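# Sort table parts into bins holding matching parts

## Task

Move every part lying on the table into whichever bin already contains a part identical to it; a part with no matching bin must stay outside all bins. A part may be released as soon as it is partly inside its bin, but avoid letting it fall onto another part. At the end the gripper must be open and withdrawn, and every part must stay where it is without the robot supporting it.

## Robot and tools

Robot: a single FANUC CRX-5iA six-joint arm carrying a Robotiq 2F-140 two-finger gripper. There is one arm, so every motion argument is a single 9-number row. Cameras: cam_high, cam_low and cam_wrist, each 672x504 pixels.

Frames. Results report the gripper in the scene frame: origin on the table surface under the arm base, +z up, +y to the left when facing along +x. The base may sit tilted on the table, and the reported hand position gets less accurate at long reach. Commands, however, are in the gripper's own axes: +z points out along the fingers, and the fingers open and close along y. end_effector_position is the spot between the pads when closed; closed fingertips extend about 33 mm past it, fully open ones about 9 mm. Closing pushes the tips roughly 24 mm farther out, so keep that clearance above the table.

The row (9 numbers, each in [-1, 1]), in this order: dx, dy, dz, rx, ry, rz, position, force_limit, speed.
- dx, dy, dz, rx, ry, rz are an offset, not a pose, expressed in the gripper's axes. The reference is the gripper pose printed in the latest result that showed it; before any such result in the scene, or for the second and later calls in one reply, the reference is wherever the gripper is when the action begins. Scale: 1.0 equals 0.6 m of translation or 180 degrees of rotation; rx, ry, rz form one rotation vector. All-zero offsets are not a pause: they send the hand back to the reference.
- position: +1 fully open (140 mm gap), about -0.8 pads touch, -1 keeps closing until blocked.
- force_limit: grip strength, roughly 14 N at -1, 60 N at 0, 107 N at +1 (for parts up to 40 mm wide).
- speed: finger gap rate, roughly 30 mm/s at -1, 140 at 0, 250 at +1.

Tools.
- execute_actions {actions, pictures}: actions holds at most one item. [] just reports the state. {"rows": [...], "steps": n} runs up to 15 rows for n steps (max 15, default 15, each 1/30 s); each row lasts one step and the final row repeats if rows run out. Every row uses the same reference, so rows do not accumulate. {"steps": n} without rows waits up to 300 steps counted from the previous result, your reply time included. pictures (true/false) toggles images. A rejected call sends nothing.
- move {target, speed}: target is one row as above (offset from the same reference). The hand follows a straight path lasting 0.5 to 10 s; anything longer is cut off at 10 s. speed is in m/s, 0.002 to 0.5, default 0.25; rotation is capped at twice that value in rad/s. The finger numbers are applied at the start. The path ignores obstacles, and the hand may lag, wander or overspeed, especially with a nearly straight arm. The result adds a move: line with the ending (done, off_target, moving, held, fault), the limits that acted (paced = pose clipped; held = some steps blocked, after which motion may suddenly speed up) and the remaining distance from target.
- wait {seconds}: 0 to 10 s, sends nothing new.
- zoom_image {camera, region}: region [x0, y0, x1, y1] in pixels from the top-left, at most 504x504.
- read_manual {section}: only licence texts; no motion.
- finished_scene {scene}: integer 1 or 2; ends and grades that scene, irreversibly.

Motion limits. Each control step, the commanded pose is clipped to within 70 mm and 16 degrees of the measured one; if both cannot be met, position wins. After an action ends, the arm only continues to the last clipped pose, so a distant target may need several calls; check the reported pose. The elbow cannot fully straighten. Joint speed caps: 2.62 rad/s (waist, shoulder), 3.14 (elbow), 3.93 (wrist joints), with 0.5 s ramp-up.

Reading results. State gives end_effector_position (m) and end_effector_quat_wxyz. "Hand target" is the pose the controller is currently chasing. "pose unreachable" means the clearance check (which treats the base mount as arm) altered or blocked the command; HELD flags affected steps. object_status: 0 moving, 1 blocked while opening, 2 blocked while closing (a grasp), 3 reached the requested position or pads met (thin items may still be held). position_measured is in counts, 3 fully open to 230 pads together, not linear. Stopped fingers stay put until a new position value (differing by 0.01 or more) arrives. To squeeze harder while gripping, raise force_limit and toggle position between -1 and -0.98.

Hazards. A joint torque over its load limit (139 N m for waist, shoulder, elbow; 34.8 N m for the three wrist joints; held weight counts) or any external force of 150 N stops the arm for 10 s and drops the rest of the call. The arm is stiff: aiming even slightly beyond a firm contact can fault, and faster contacts hit harder. Holding loads heats motors; a MOTOR HOT warning precedes an OVER-TEMPERATURE FAULT brake stop. Random tugs on held parts or pushes on loose ones can happen. Never knock or place anything off the table; avoid drops, slips and slams. Reply time keeps the simulation running.

Typical sequence: look and zoom to identify parts and matching bins; move above a part with fingers open; descend leaving fingertip room; close with position -1 and confirm object_status 2; lift; travel over the matching bin; lower until the part is partly inside; open; rise clear. Leave unmatched parts on the table. Finally open, retreat, then call finished_scene.

Each tool is called after "Emit:" as name(argument=value, ...) on one line, values as JSON.

## Session

Emit:
execute_actions(actions=[])

Scene clock: 0.00 s of 12600.00 s.
end_effector_position=(+0.3838, -0.0778, +0.3161) position_measured=3 object_status=3 end_effector_quat_wxyz=(+0.002, -0.520, -0.565, +0.641)
Joint positions: [ 0.682  1.245  0.276  0.337 -2.571  2.127]
Joint velocities: [-0.     0.     0.     0.    -0.     0.001]
Hand target: +0.384, -0.078, +0.316; +0.002, -0.520, -0.565, +0.641

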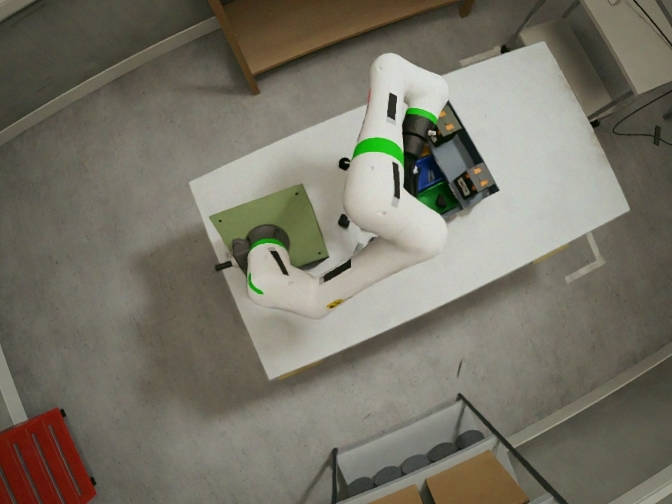

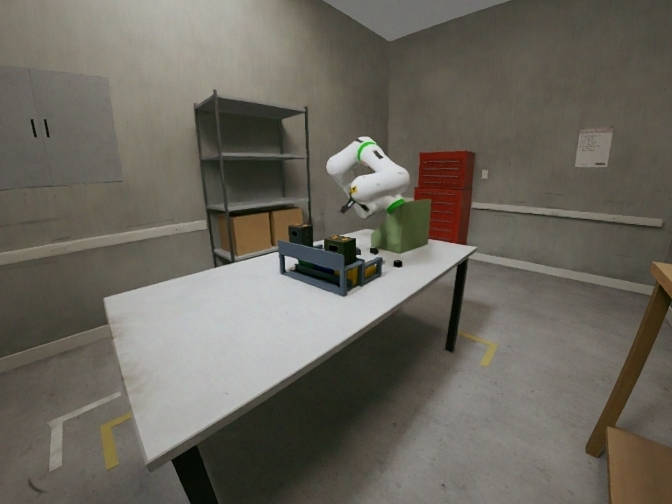

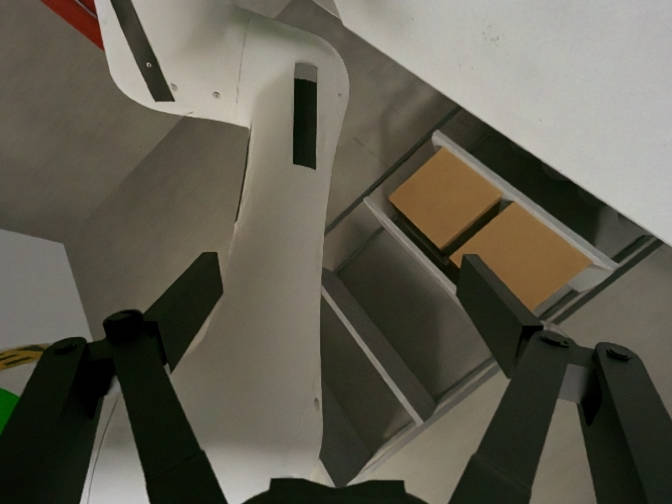

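Emit:
zoom_image(camera="cam_low", region=[260,130,480,300])

Emit:
move(target=[0.08,-0.03,-0.1,-0.313,0.313,0.022,1,0,0], speed=0.2)

Region (260, 130, 480, 300) of cam_low's 672x504 image, scaled by 2.291, with more detail than that image has; it fills the top 389 rows of this view, and the rest is white.

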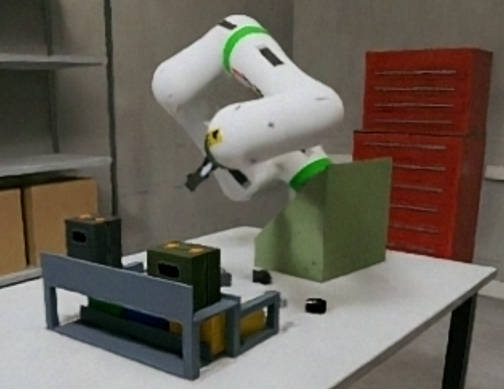

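Scene clock: 19.00 s of 12600.00 s.
end_effector_position=(+0.3913, +0.0003, +0.3076) position_measured=3 object_status=3 end_effector_quat_wxyz=(-0.001, +0.708, +0.706, -0.000)
Joint positions: [ 1.001  0.385 -0.307  0.397 -1.546  2.106]
Joint velocities: [ 0.    -0.002 -0.002  0.001  0.002 -0.001]
Hand target: +0.391, +0.000, +0.308; -0.001, +0.708, +0.706, -0.000
Off the commanded pose: 0.000 m, 0 deg.
After step 90, 12.13 s passed at rest.
move: done

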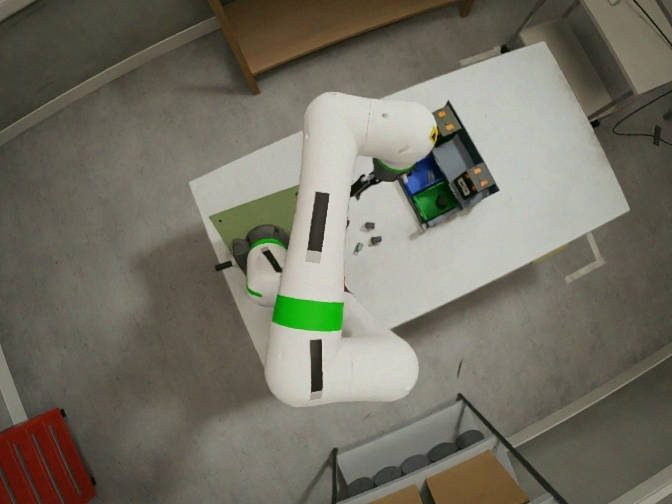

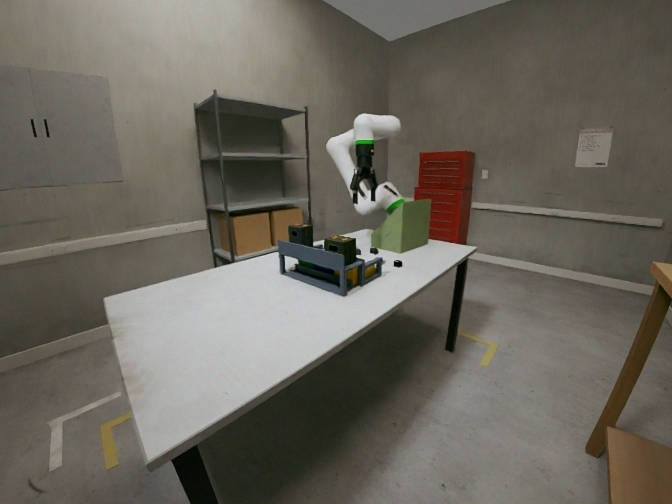

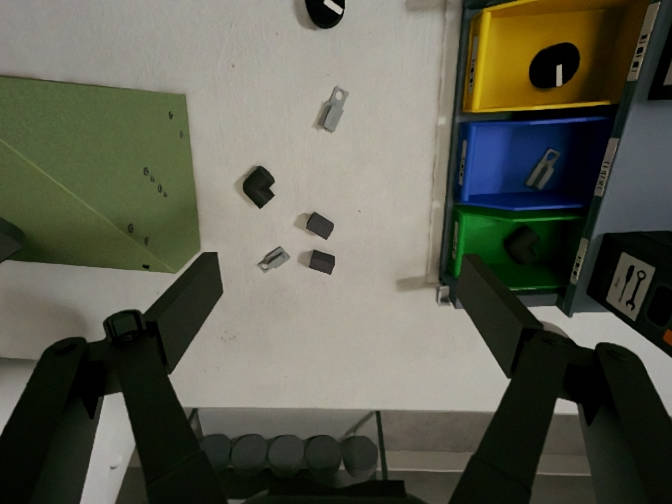

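Emit:
zoom_image(camera="cam_wrist", region=[200,0,420,290])

Emit:
zoom_image(camera="cam_wrist", region=[420,0,672,320])

Emit:
move(target=[0.1,0,0.2,0,0,0,1,0,0])

Region (200, 0, 420, 290) of cam_wrist's 672x504 image, scaled by 1.738, with more detail than that image has; it fills the left 382 columns of this view, and the rest is white.

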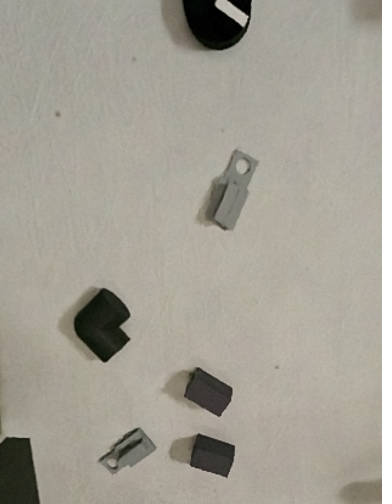

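Region (420, 0, 672, 320) of cam_wrist's 672x504 image, scaled by 1.575, with more detail than that image has; it fills the left 397 columns of this view, and the rest is white.

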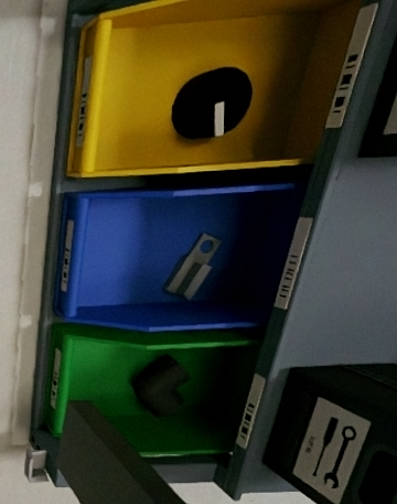

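Scene clock: 25.67 s of 12600.00 s.
end_effector_position=(+0.3915, +0.0603, +0.1877) position_measured=3 object_status=3 end_effector_quat_wxyz=(-0.001, +0.708, +0.706, -0.000)
Joint positions: [ 0.959  0.543 -0.47   0.448 -1.241  1.998]
Joint velocities: [-0.     0.002 -0.     0.     0.001 -0.001]
Hand target: +0.391, +0.060, +0.188; -0.001, +0.708, +0.706, -0.000
Off the commanded pose: 0.000 m, 0 deg.
After step 90, 2.63 s passed at rest.
move: done

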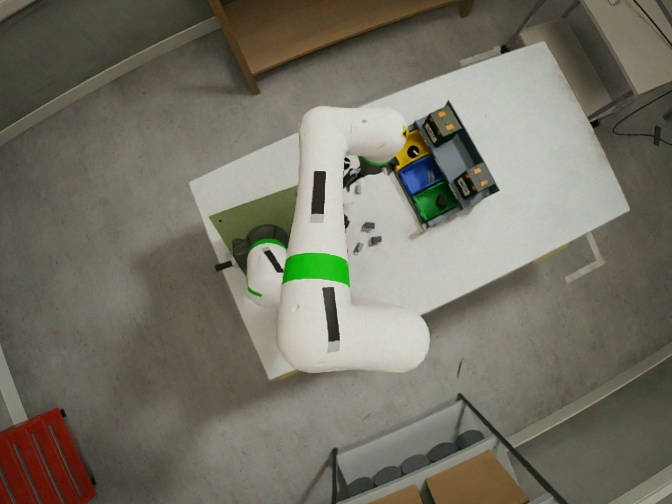

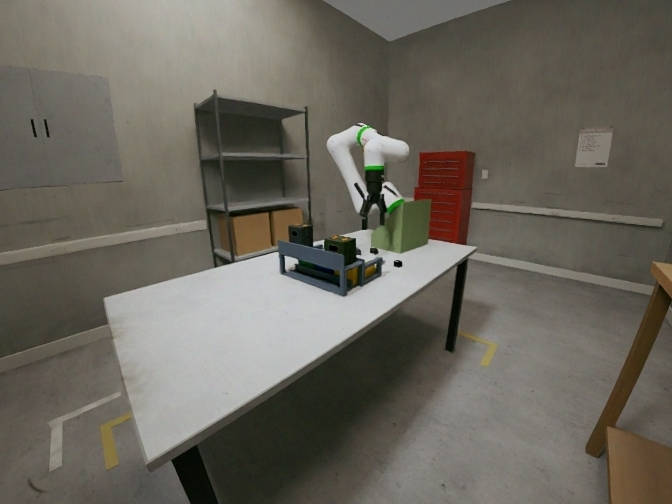

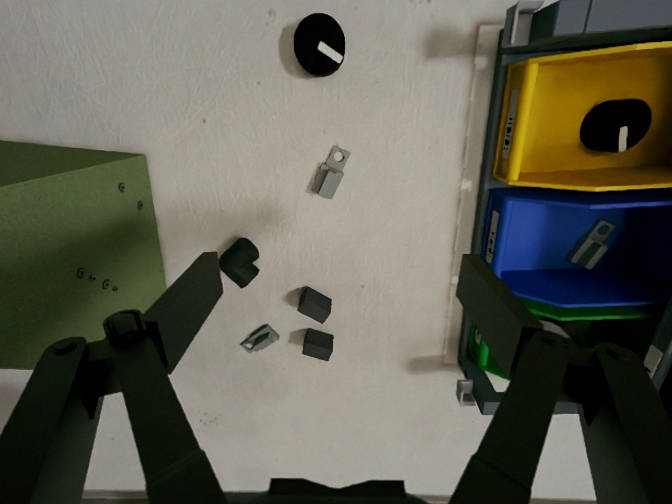

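Emit:
move(target=[0.233,-0.029,0.15,0,0,0,0.2,0,0])

Scene clock: 38.00 s of 12600.00 s.
end_effector_position=(+0.3746, +0.2002, +0.0979) position_measured=104 object_status=3 end_effector_quat_wxyz=(-0.001, +0.708, +0.706, -0.000)
Joint positions: [ 1.053  0.901 -0.393  0.436 -1.003  1.827]
Joint velocities: [ 0.001  0.001  0.001  0.     0.    -0.   ]
Hand target: +0.375, +0.200, +0.098; -0.001, +0.708, +0.706, -0.000
Off the commanded pose: 0.000 m, 0 deg.
After step 90, 8.17 s passed at rest.
move: done

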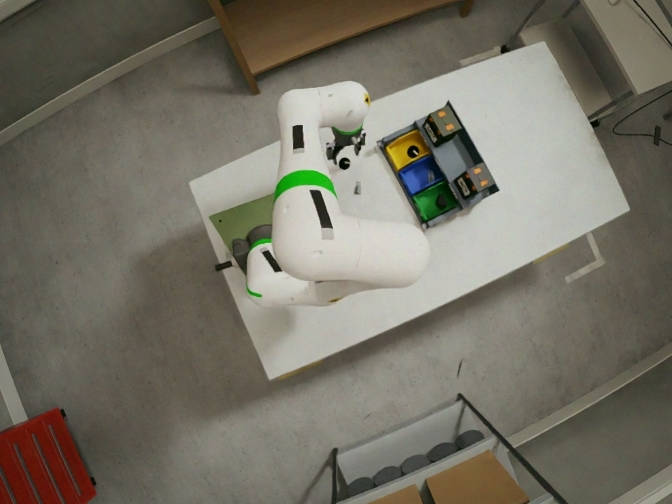

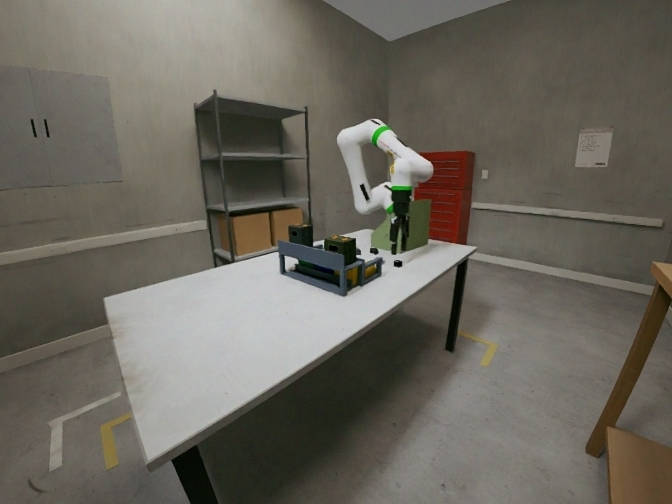

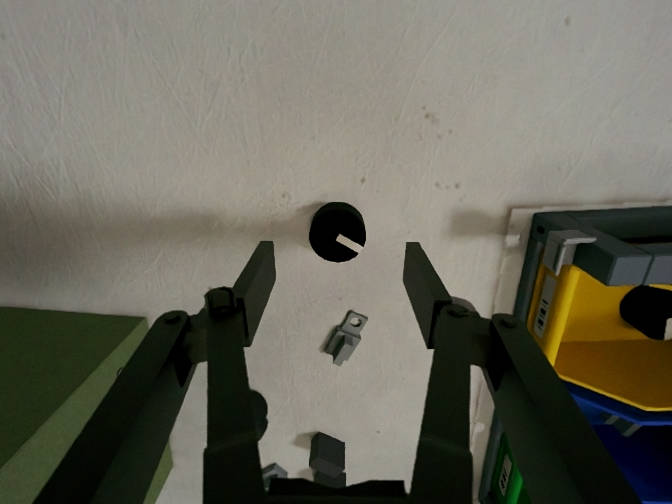

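Emit:
move(target=[0,-0.003,0.088,0,0,0,0.2,0,0], speed=0.1)

Scene clock: 42.37 s of 12600.00 s.
end_effector_position=(+0.3728, +0.2003, +0.0452) position_measured=104 object_status=3 end_effector_quat_wxyz=(-0.001, +0.708, +0.706, -0.000)
Joint positions: [ 1.005  0.966 -0.454  0.518 -0.887  1.767]
Joint velocities: [-0.001  0.    -0.001  0.002  0.001 -0.001]
Hand target: +0.373, +0.200, +0.045; -0.001, +0.708, +0.706, -0.000
Off the commanded pose: 0.000 m, 0 deg.
After step 90, 0.47 s passed at rest.
move: done

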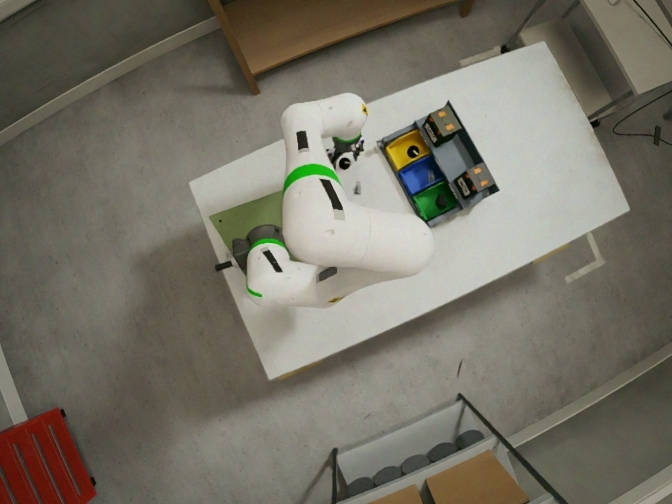

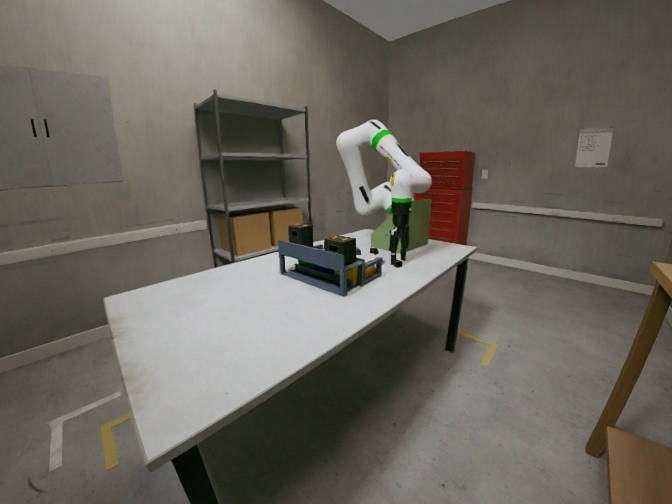

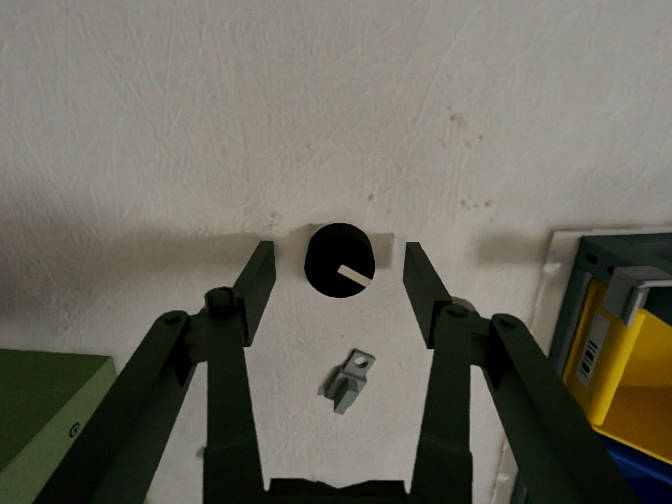

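Well centered.

Emit:
move(target=[0,0,0.012,0,0,0,0.2,0,0], speed=0.03)

Emit:
move(target=[0,0,0,0,0,0,-1,0,0])

Scene clock: 47.50 s of 12600.00 s.
end_effector_position=(+0.3728, +0.2003, +0.0380) position_measured=104 object_status=3 end_effector_quat_wxyz=(-0.001, +0.708, +0.706, -0.000)
Joint positions: [ 0.997  0.975 -0.461  0.532 -0.872  1.757]
Joint velocities: [-0.001  0.001 -0.001  0.     0.001 -0.   ]
Hand target: +0.373, +0.200, +0.038; -0.001, +0.708, +0.706, -0.000
Off the commanded pose: 0.000 m, 0 deg.
After step 90, 1.43 s passed at rest.
move: done

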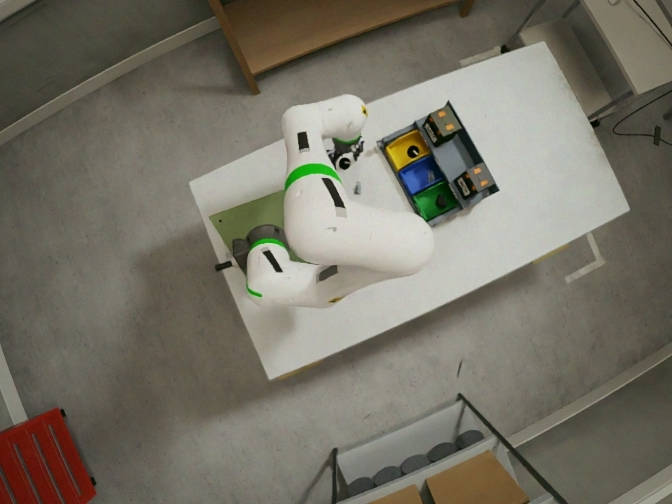

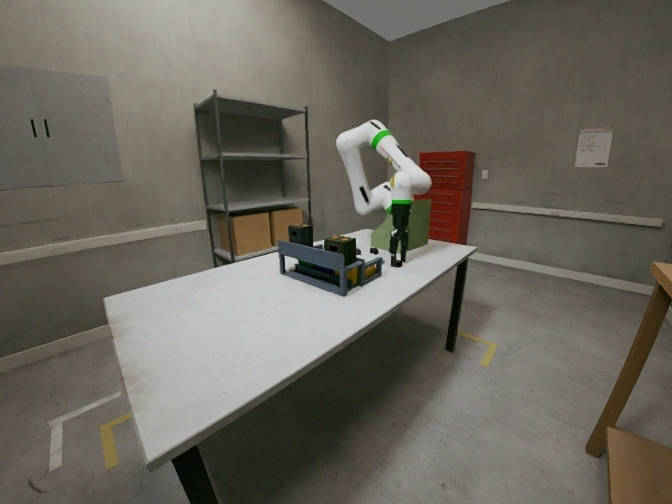

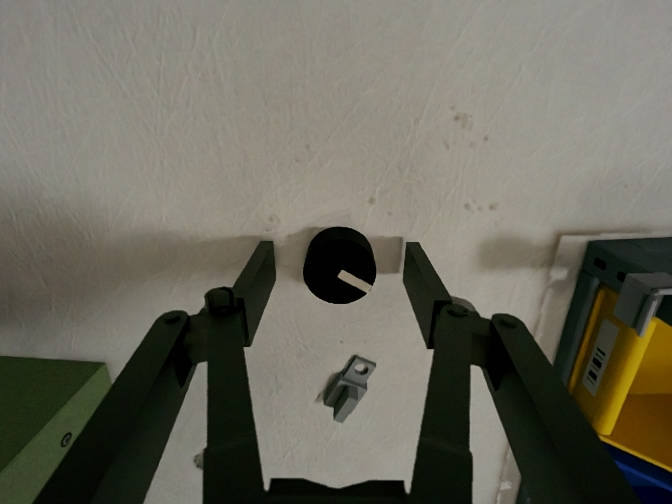

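Scene clock: 48.03 s of 12600.00 s.
end_effector_position=(+0.3728, +0.2003, +0.0380) position_measured=168 object_status=2 end_effector_quat_wxyz=(-0.001, +0.708, +0.706, -0.000)
Joint positions: [ 0.997  0.975 -0.461  0.532 -0.872  1.757]
Joint velocities: [ 0.    -0.     0.    -0.001 -0.     0.001]
Hand target: +0.373, +0.200, +0.038; -0.001, +0.708, +0.706, -0.000
Off the commanded pose: 0.000 m, 0 deg.
move: done

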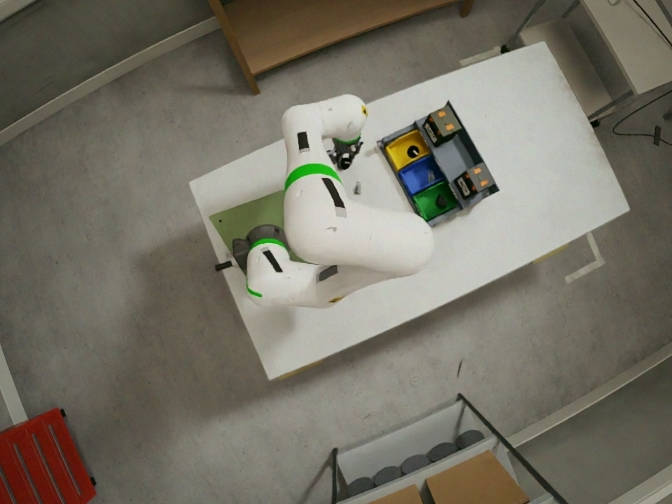

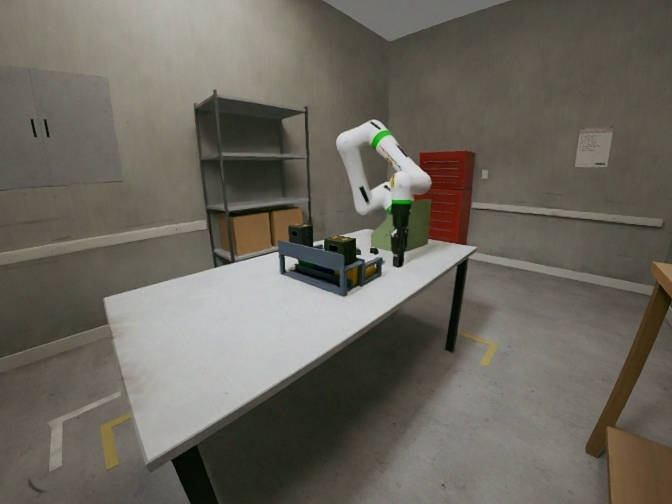

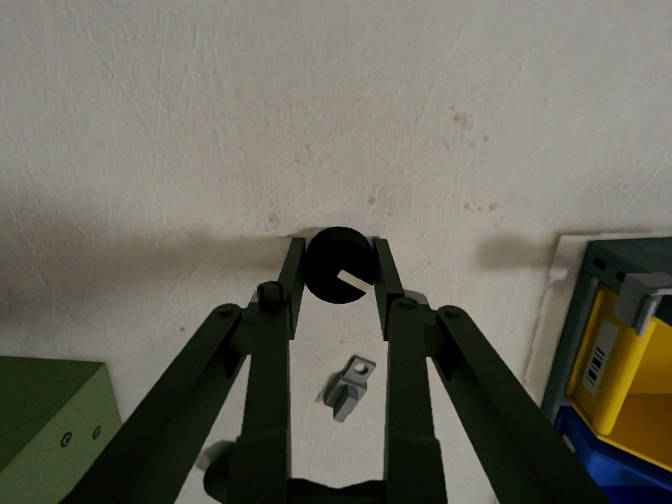

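Emit:
move(target=[0,0.05,-0.19,0,0,0,-1,0,0])

Emit:
move(target=[-0.1,0.308,0,0,0,-0.5,-1,0,0], speed=0.35)

Scene clock: 58.67 s of 12600.00 s.
end_effector_position=(+0.4029, +0.2000, +0.1520) position_measured=168 object_status=2 end_effector_quat_wxyz=(-0.001, +0.708, +0.706, -0.000)
Joint positions: [ 1.049  0.873 -0.268  0.405 -1.142  1.899]
Joint velocities: [-0.    -0.     0.002 -0.001 -0.002  0.001]
Hand target: +0.403, +0.200, +0.152; -0.001, +0.708, +0.706, -0.000
Off the commanded pose: 0.000 m, 0 deg.
After step 90, 6.70 s passed at rest.
move: done

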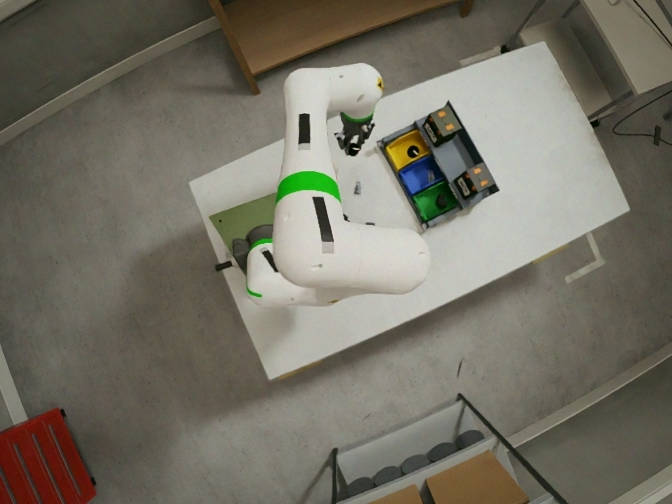

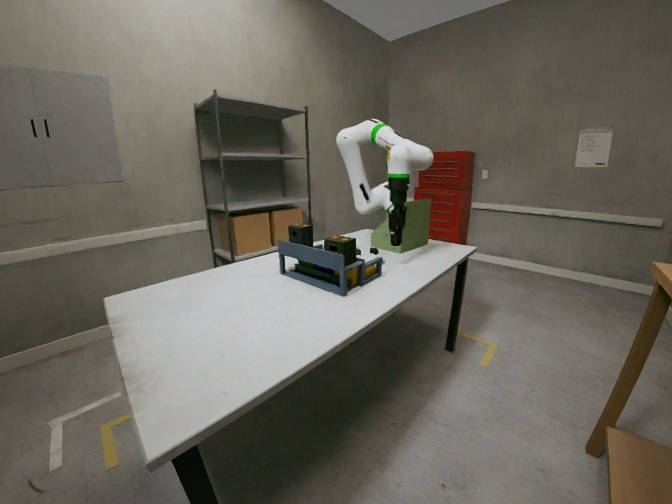

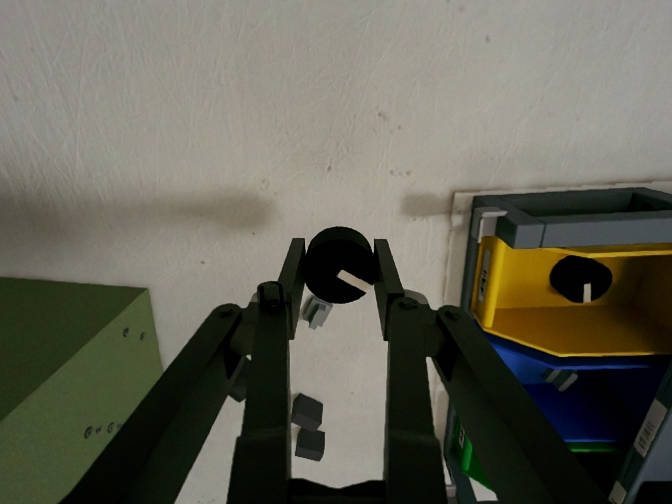

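Scene clock: 61.40 s of 12600.00 s.
end_effector_position=(+0.5874, +0.1393, +0.1518) position_measured=168 object_status=2 end_effector_quat_wxyz=(-0.001, +0.001, +1.000, +0.000)
Joint positions: [ 0.758  1.014  0.119  0.562 -1.287  3.734]
Joint velocities: [-0.     0.001  0.003 -0.002 -0.002  0.003]
Hand target: +0.587, +0.139, +0.152; -0.001, +0.001, +1.000, +0.000
Off the commanded pose: 0.000 m, 0 deg.
move: done

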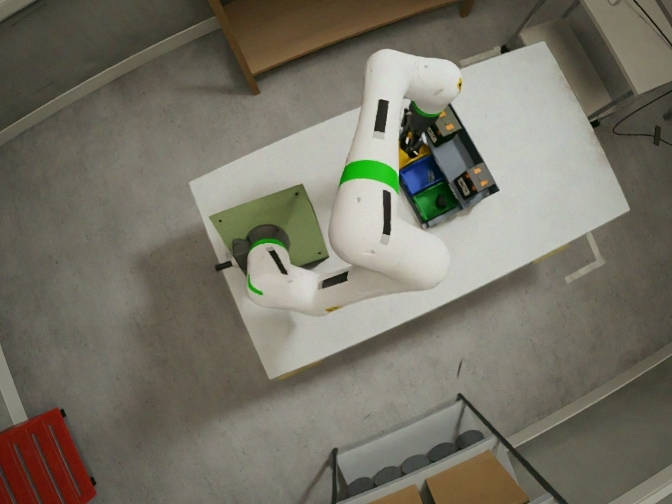

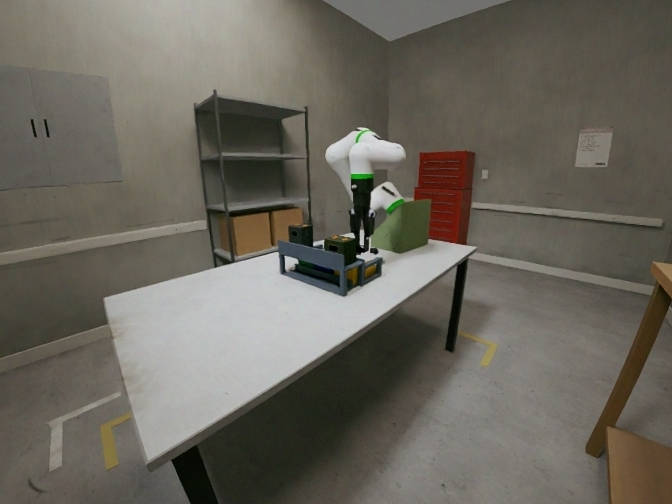

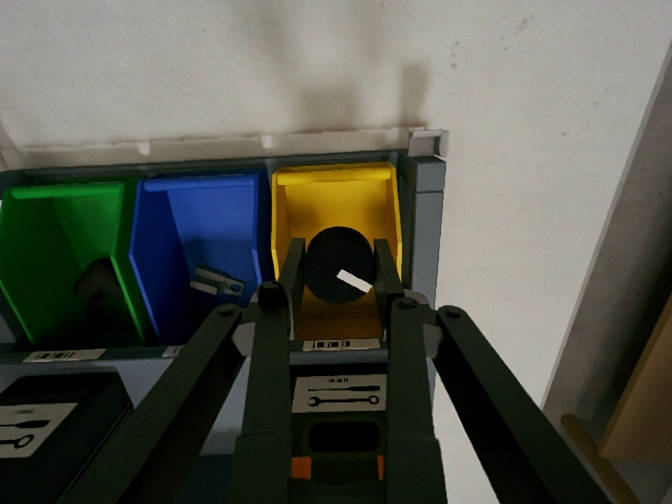

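Emit:
move(target=[0.005,-0.005,0.125,0,0,0,-1,0,0], speed=0.08)

Scene clock: 66.80 s of 12600.00 s.
end_effector_position=(+0.5843, +0.1363, +0.0769) position_measured=168 object_status=2 end_effector_quat_wxyz=(-0.001, +0.001, +1.000, +0.000)
Joint positions: [ 0.69   1.053  0.016  0.636 -1.149  3.684]
Joint velocities: [-0.001 -0.    -0.     0.001  0.001 -0.   ]
Hand target: +0.584, +0.136, +0.077; -0.001, +0.001, +1.000, +0.000
Off the commanded pose: 0.000 m, 0 deg.
After step 90, 1.10 s passed at rest.
move: done

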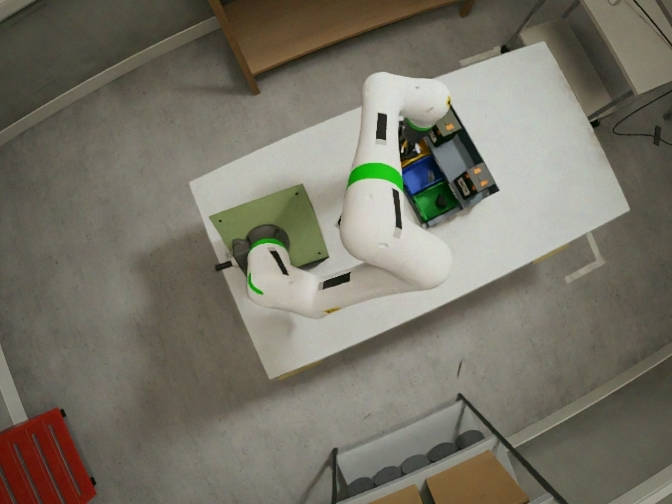

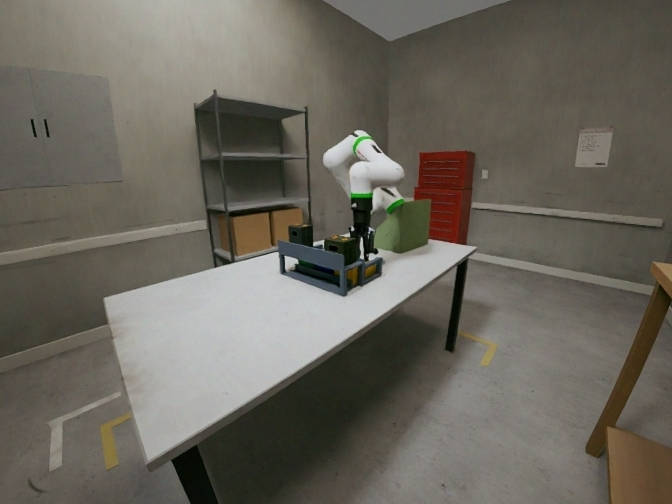

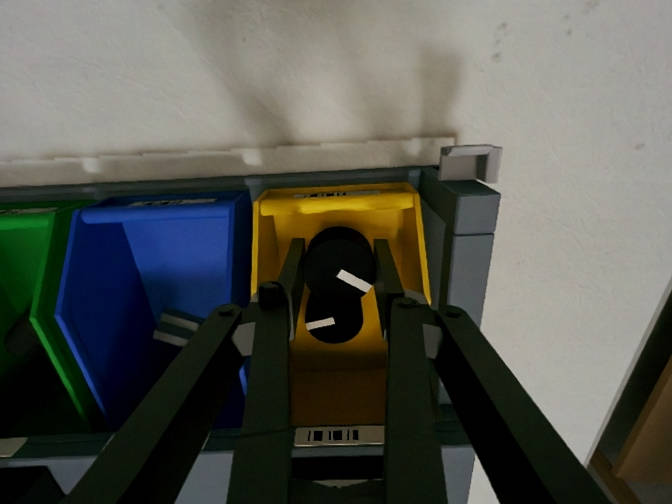

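Emit:
move(target=[0,0,0.022,0,0,0,-1,0,0], speed=0.03)

Emit:
move(target=[0,0,0,0,0,0,-0.17,0,-0.5])

Emit:
move(target=[0,0,-0.14,0,0,0,-0.17,0,0], speed=0.15)

Scene clock: 72.43 s of 12600.00 s.
end_effector_position=(+0.5843, +0.1364, +0.0637) position_measured=168 object_status=2 end_effector_quat_wxyz=(-0.001, +0.001, +1.000, +0.000)
Joint positions: [ 0.677  1.064  0.004  0.651 -1.126  3.674]
Joint velocities: [ 0.     0.001 -0.001  0.001  0.001 -0.003]
Hand target: +0.584, +0.136, +0.064; -0.001, +0.001, +1.000, +0.000
Off the commanded pose: 0.000 m, 0 deg.
After step 90, 1.90 s passed at rest.
move: done

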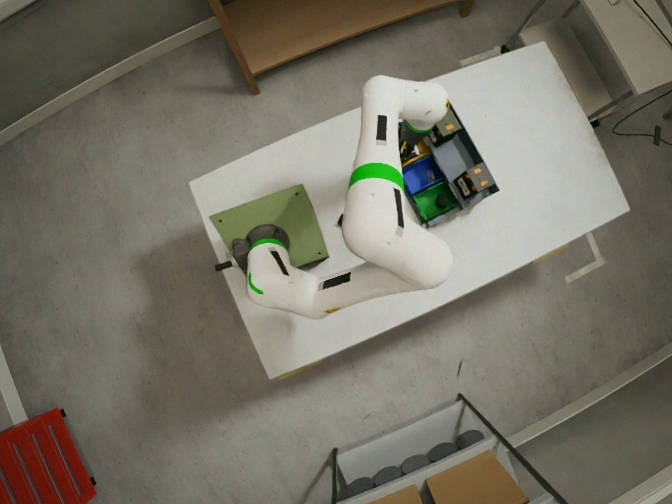

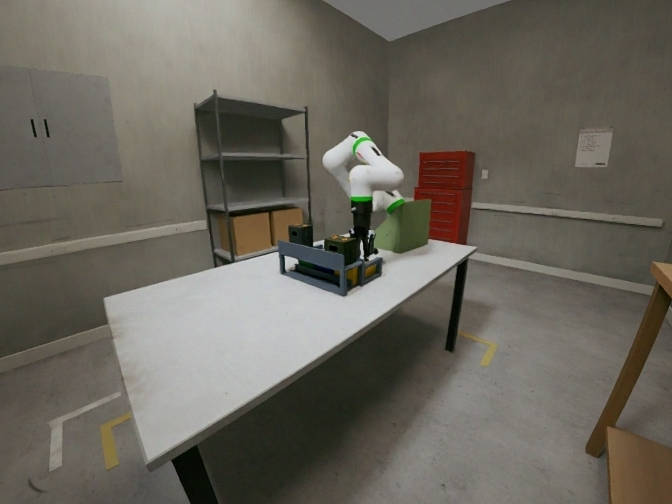

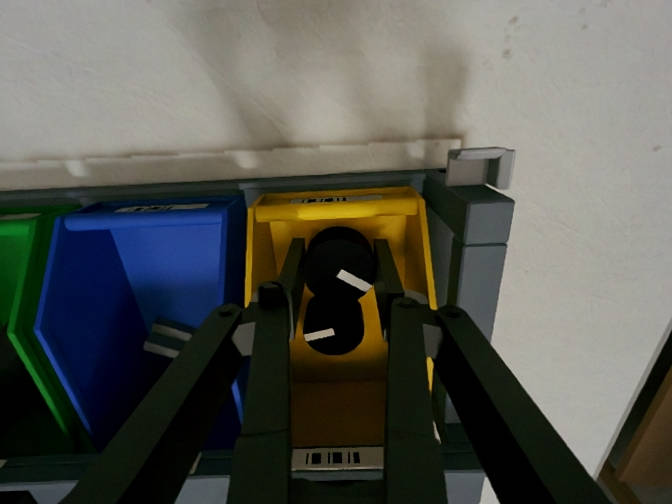

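Scene clock: 72.93 s of 12600.00 s.
end_effector_position=(+0.5843, +0.1364, +0.0637) position_measured=150 object_status=3 end_effector_quat_wxyz=(-0.001, +0.001, +1.000, +0.000)
Joint positions: [ 0.677  1.064  0.004  0.651 -1.126  3.674]
Joint velocities: [-0.    -0.002  0.     0.     0.    -0.001]
Hand target: +0.584, +0.136, +0.064; -0.001, +0.001, +1.000, +0.000
Off the commanded pose: 0.000 m, 0 deg.
move: done

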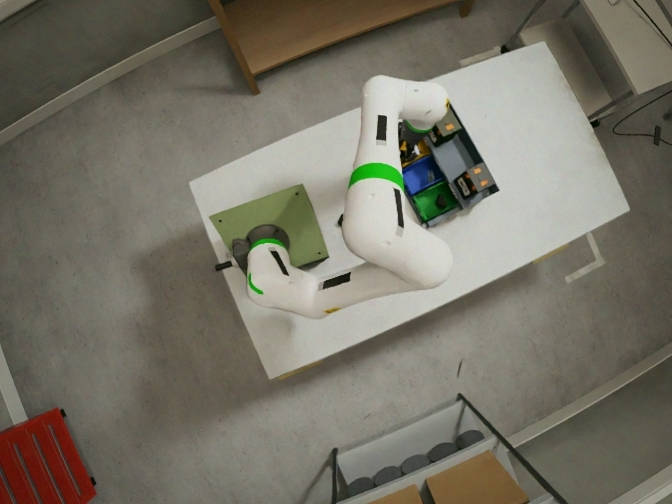

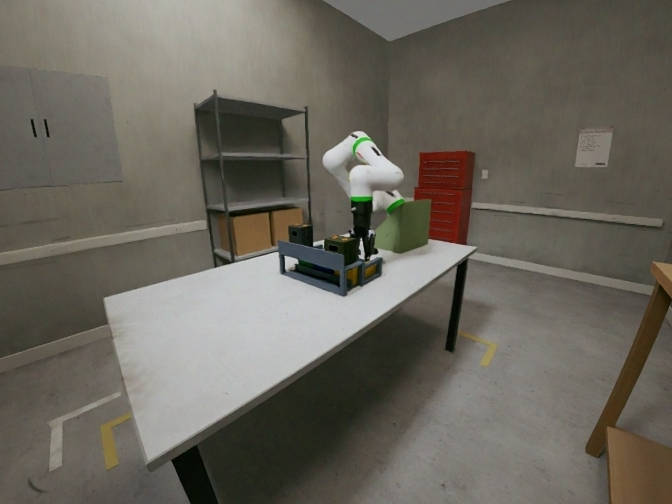

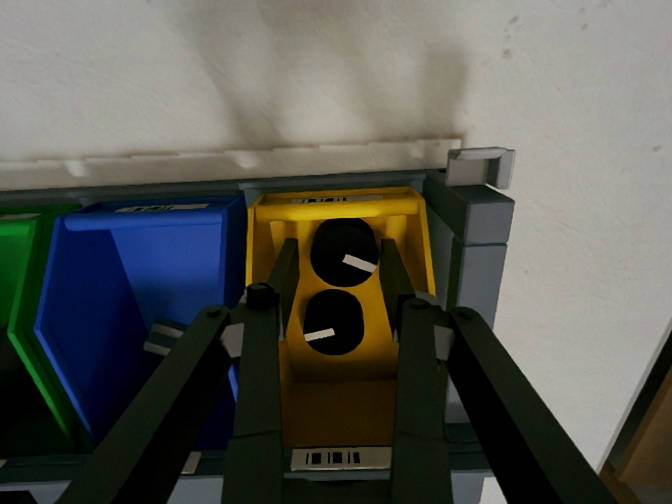

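Scene clock: 73.87 s of 12600.00 s.
end_effector_position=(+0.5843, +0.1363, +0.1476) position_measured=150 object_status=3 end_effector_quat_wxyz=(-0.001, +0.001, +1.000, +0.000)
Joint positions: [ 0.755  1.006  0.098  0.566 -1.276  3.729]
Joint velocities: [ 0.001 -0.     0.001 -0.001 -0.002  0.001]
Hand target: +0.584, +0.136, +0.148; -0.001, +0.001, +1.000, +0.000
Off the commanded pose: 0.000 m, 0 deg.
move: done

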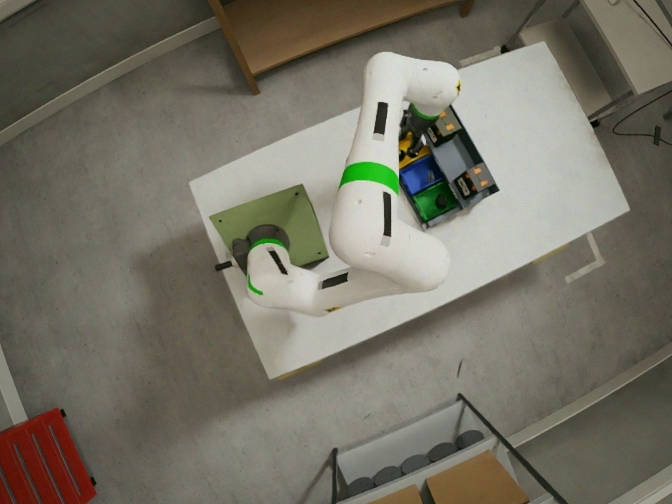

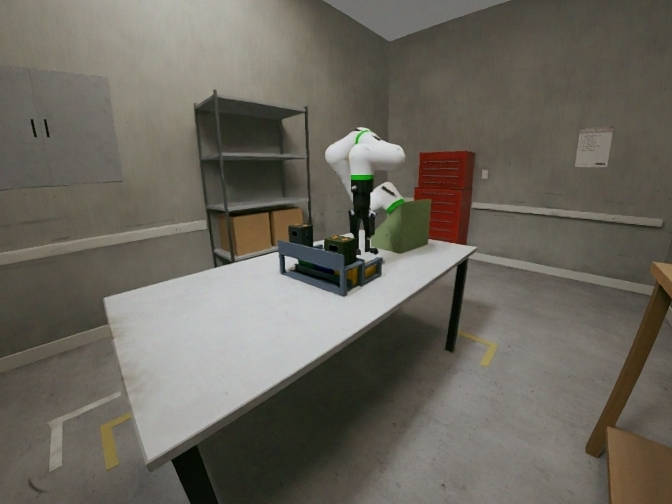

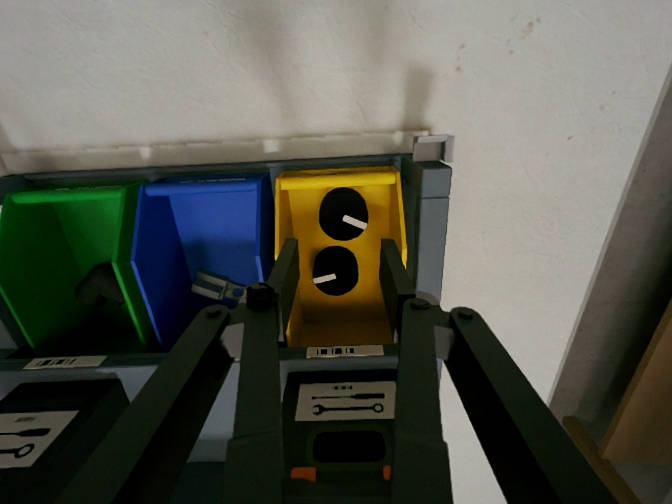

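Emit:
move(target=[0.345,-0.095,0.11,0,0,0.611,-0.17,0,0], speed=0.4)

Emit:
zoom_image(camera="cam_wrist", region=[240,150,440,330])

Scene clock: 83.67 s of 12600.00 s.
end_effector_position=(+0.3771, +0.0802, +0.0817) position_measured=150 object_status=3 end_effector_quat_wxyz=(-0.001, +0.820, +0.573, -0.000)
Joint positions: [ 0.889  0.67  -0.626  0.569 -0.979  1.523]
Joint velocities: [ 0.001 -0.001 -0.003  0.003  0.002 -0.005]
Hand target: +0.377, +0.080, +0.082; -0.001, +0.820, +0.573, -0.000
Off the commanded pose: 0.001 m, 0 deg.
After step 90, 3.90 s passed at rest.
move: done

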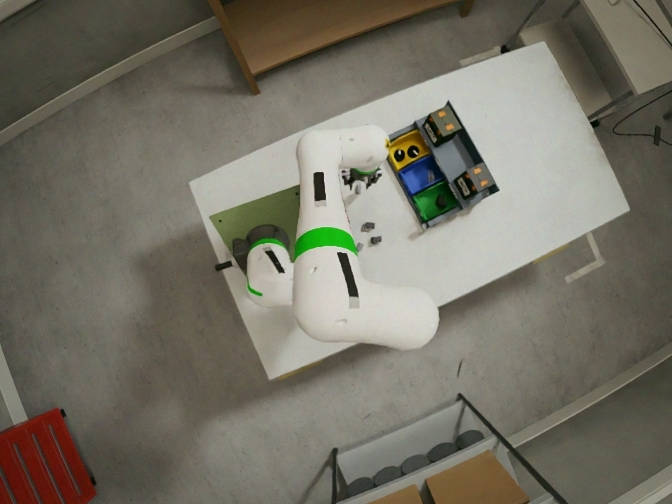

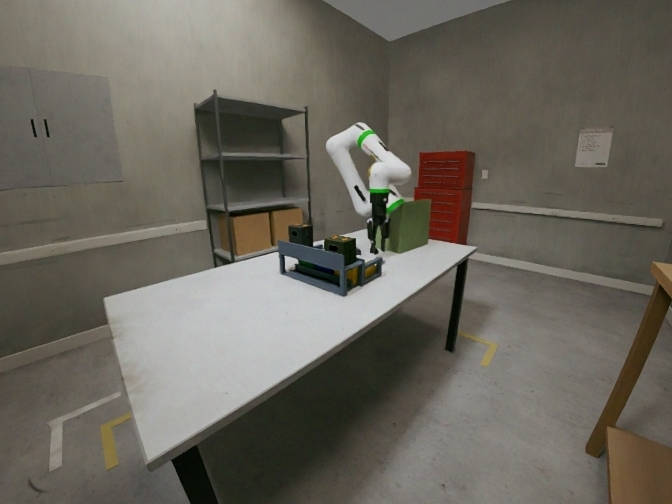

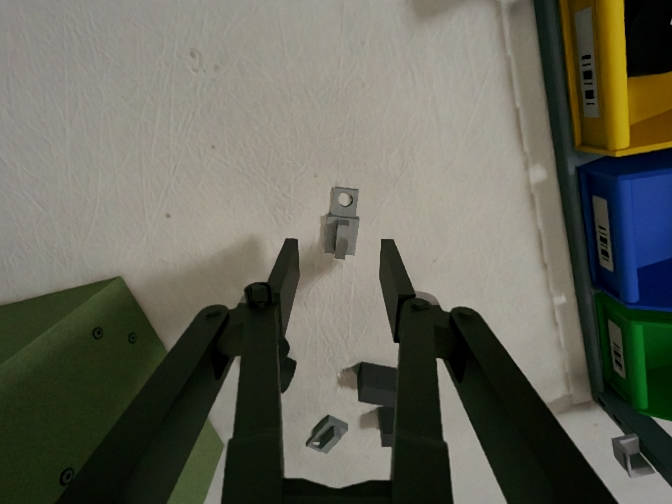

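Region (240, 150, 440, 330) of cam_wrist's 672x504 image, scaled by 2.520, with more detail than that image has; it fills the top 454 rows of this view, and the rest is white.

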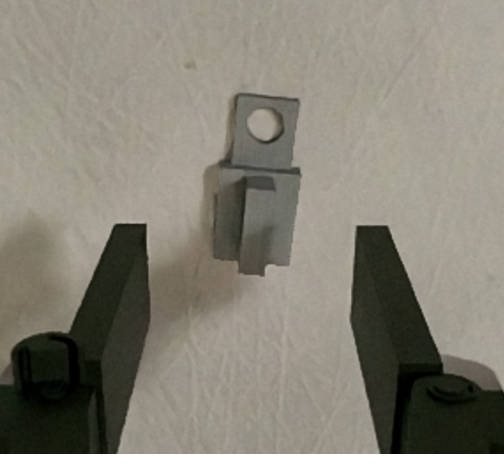

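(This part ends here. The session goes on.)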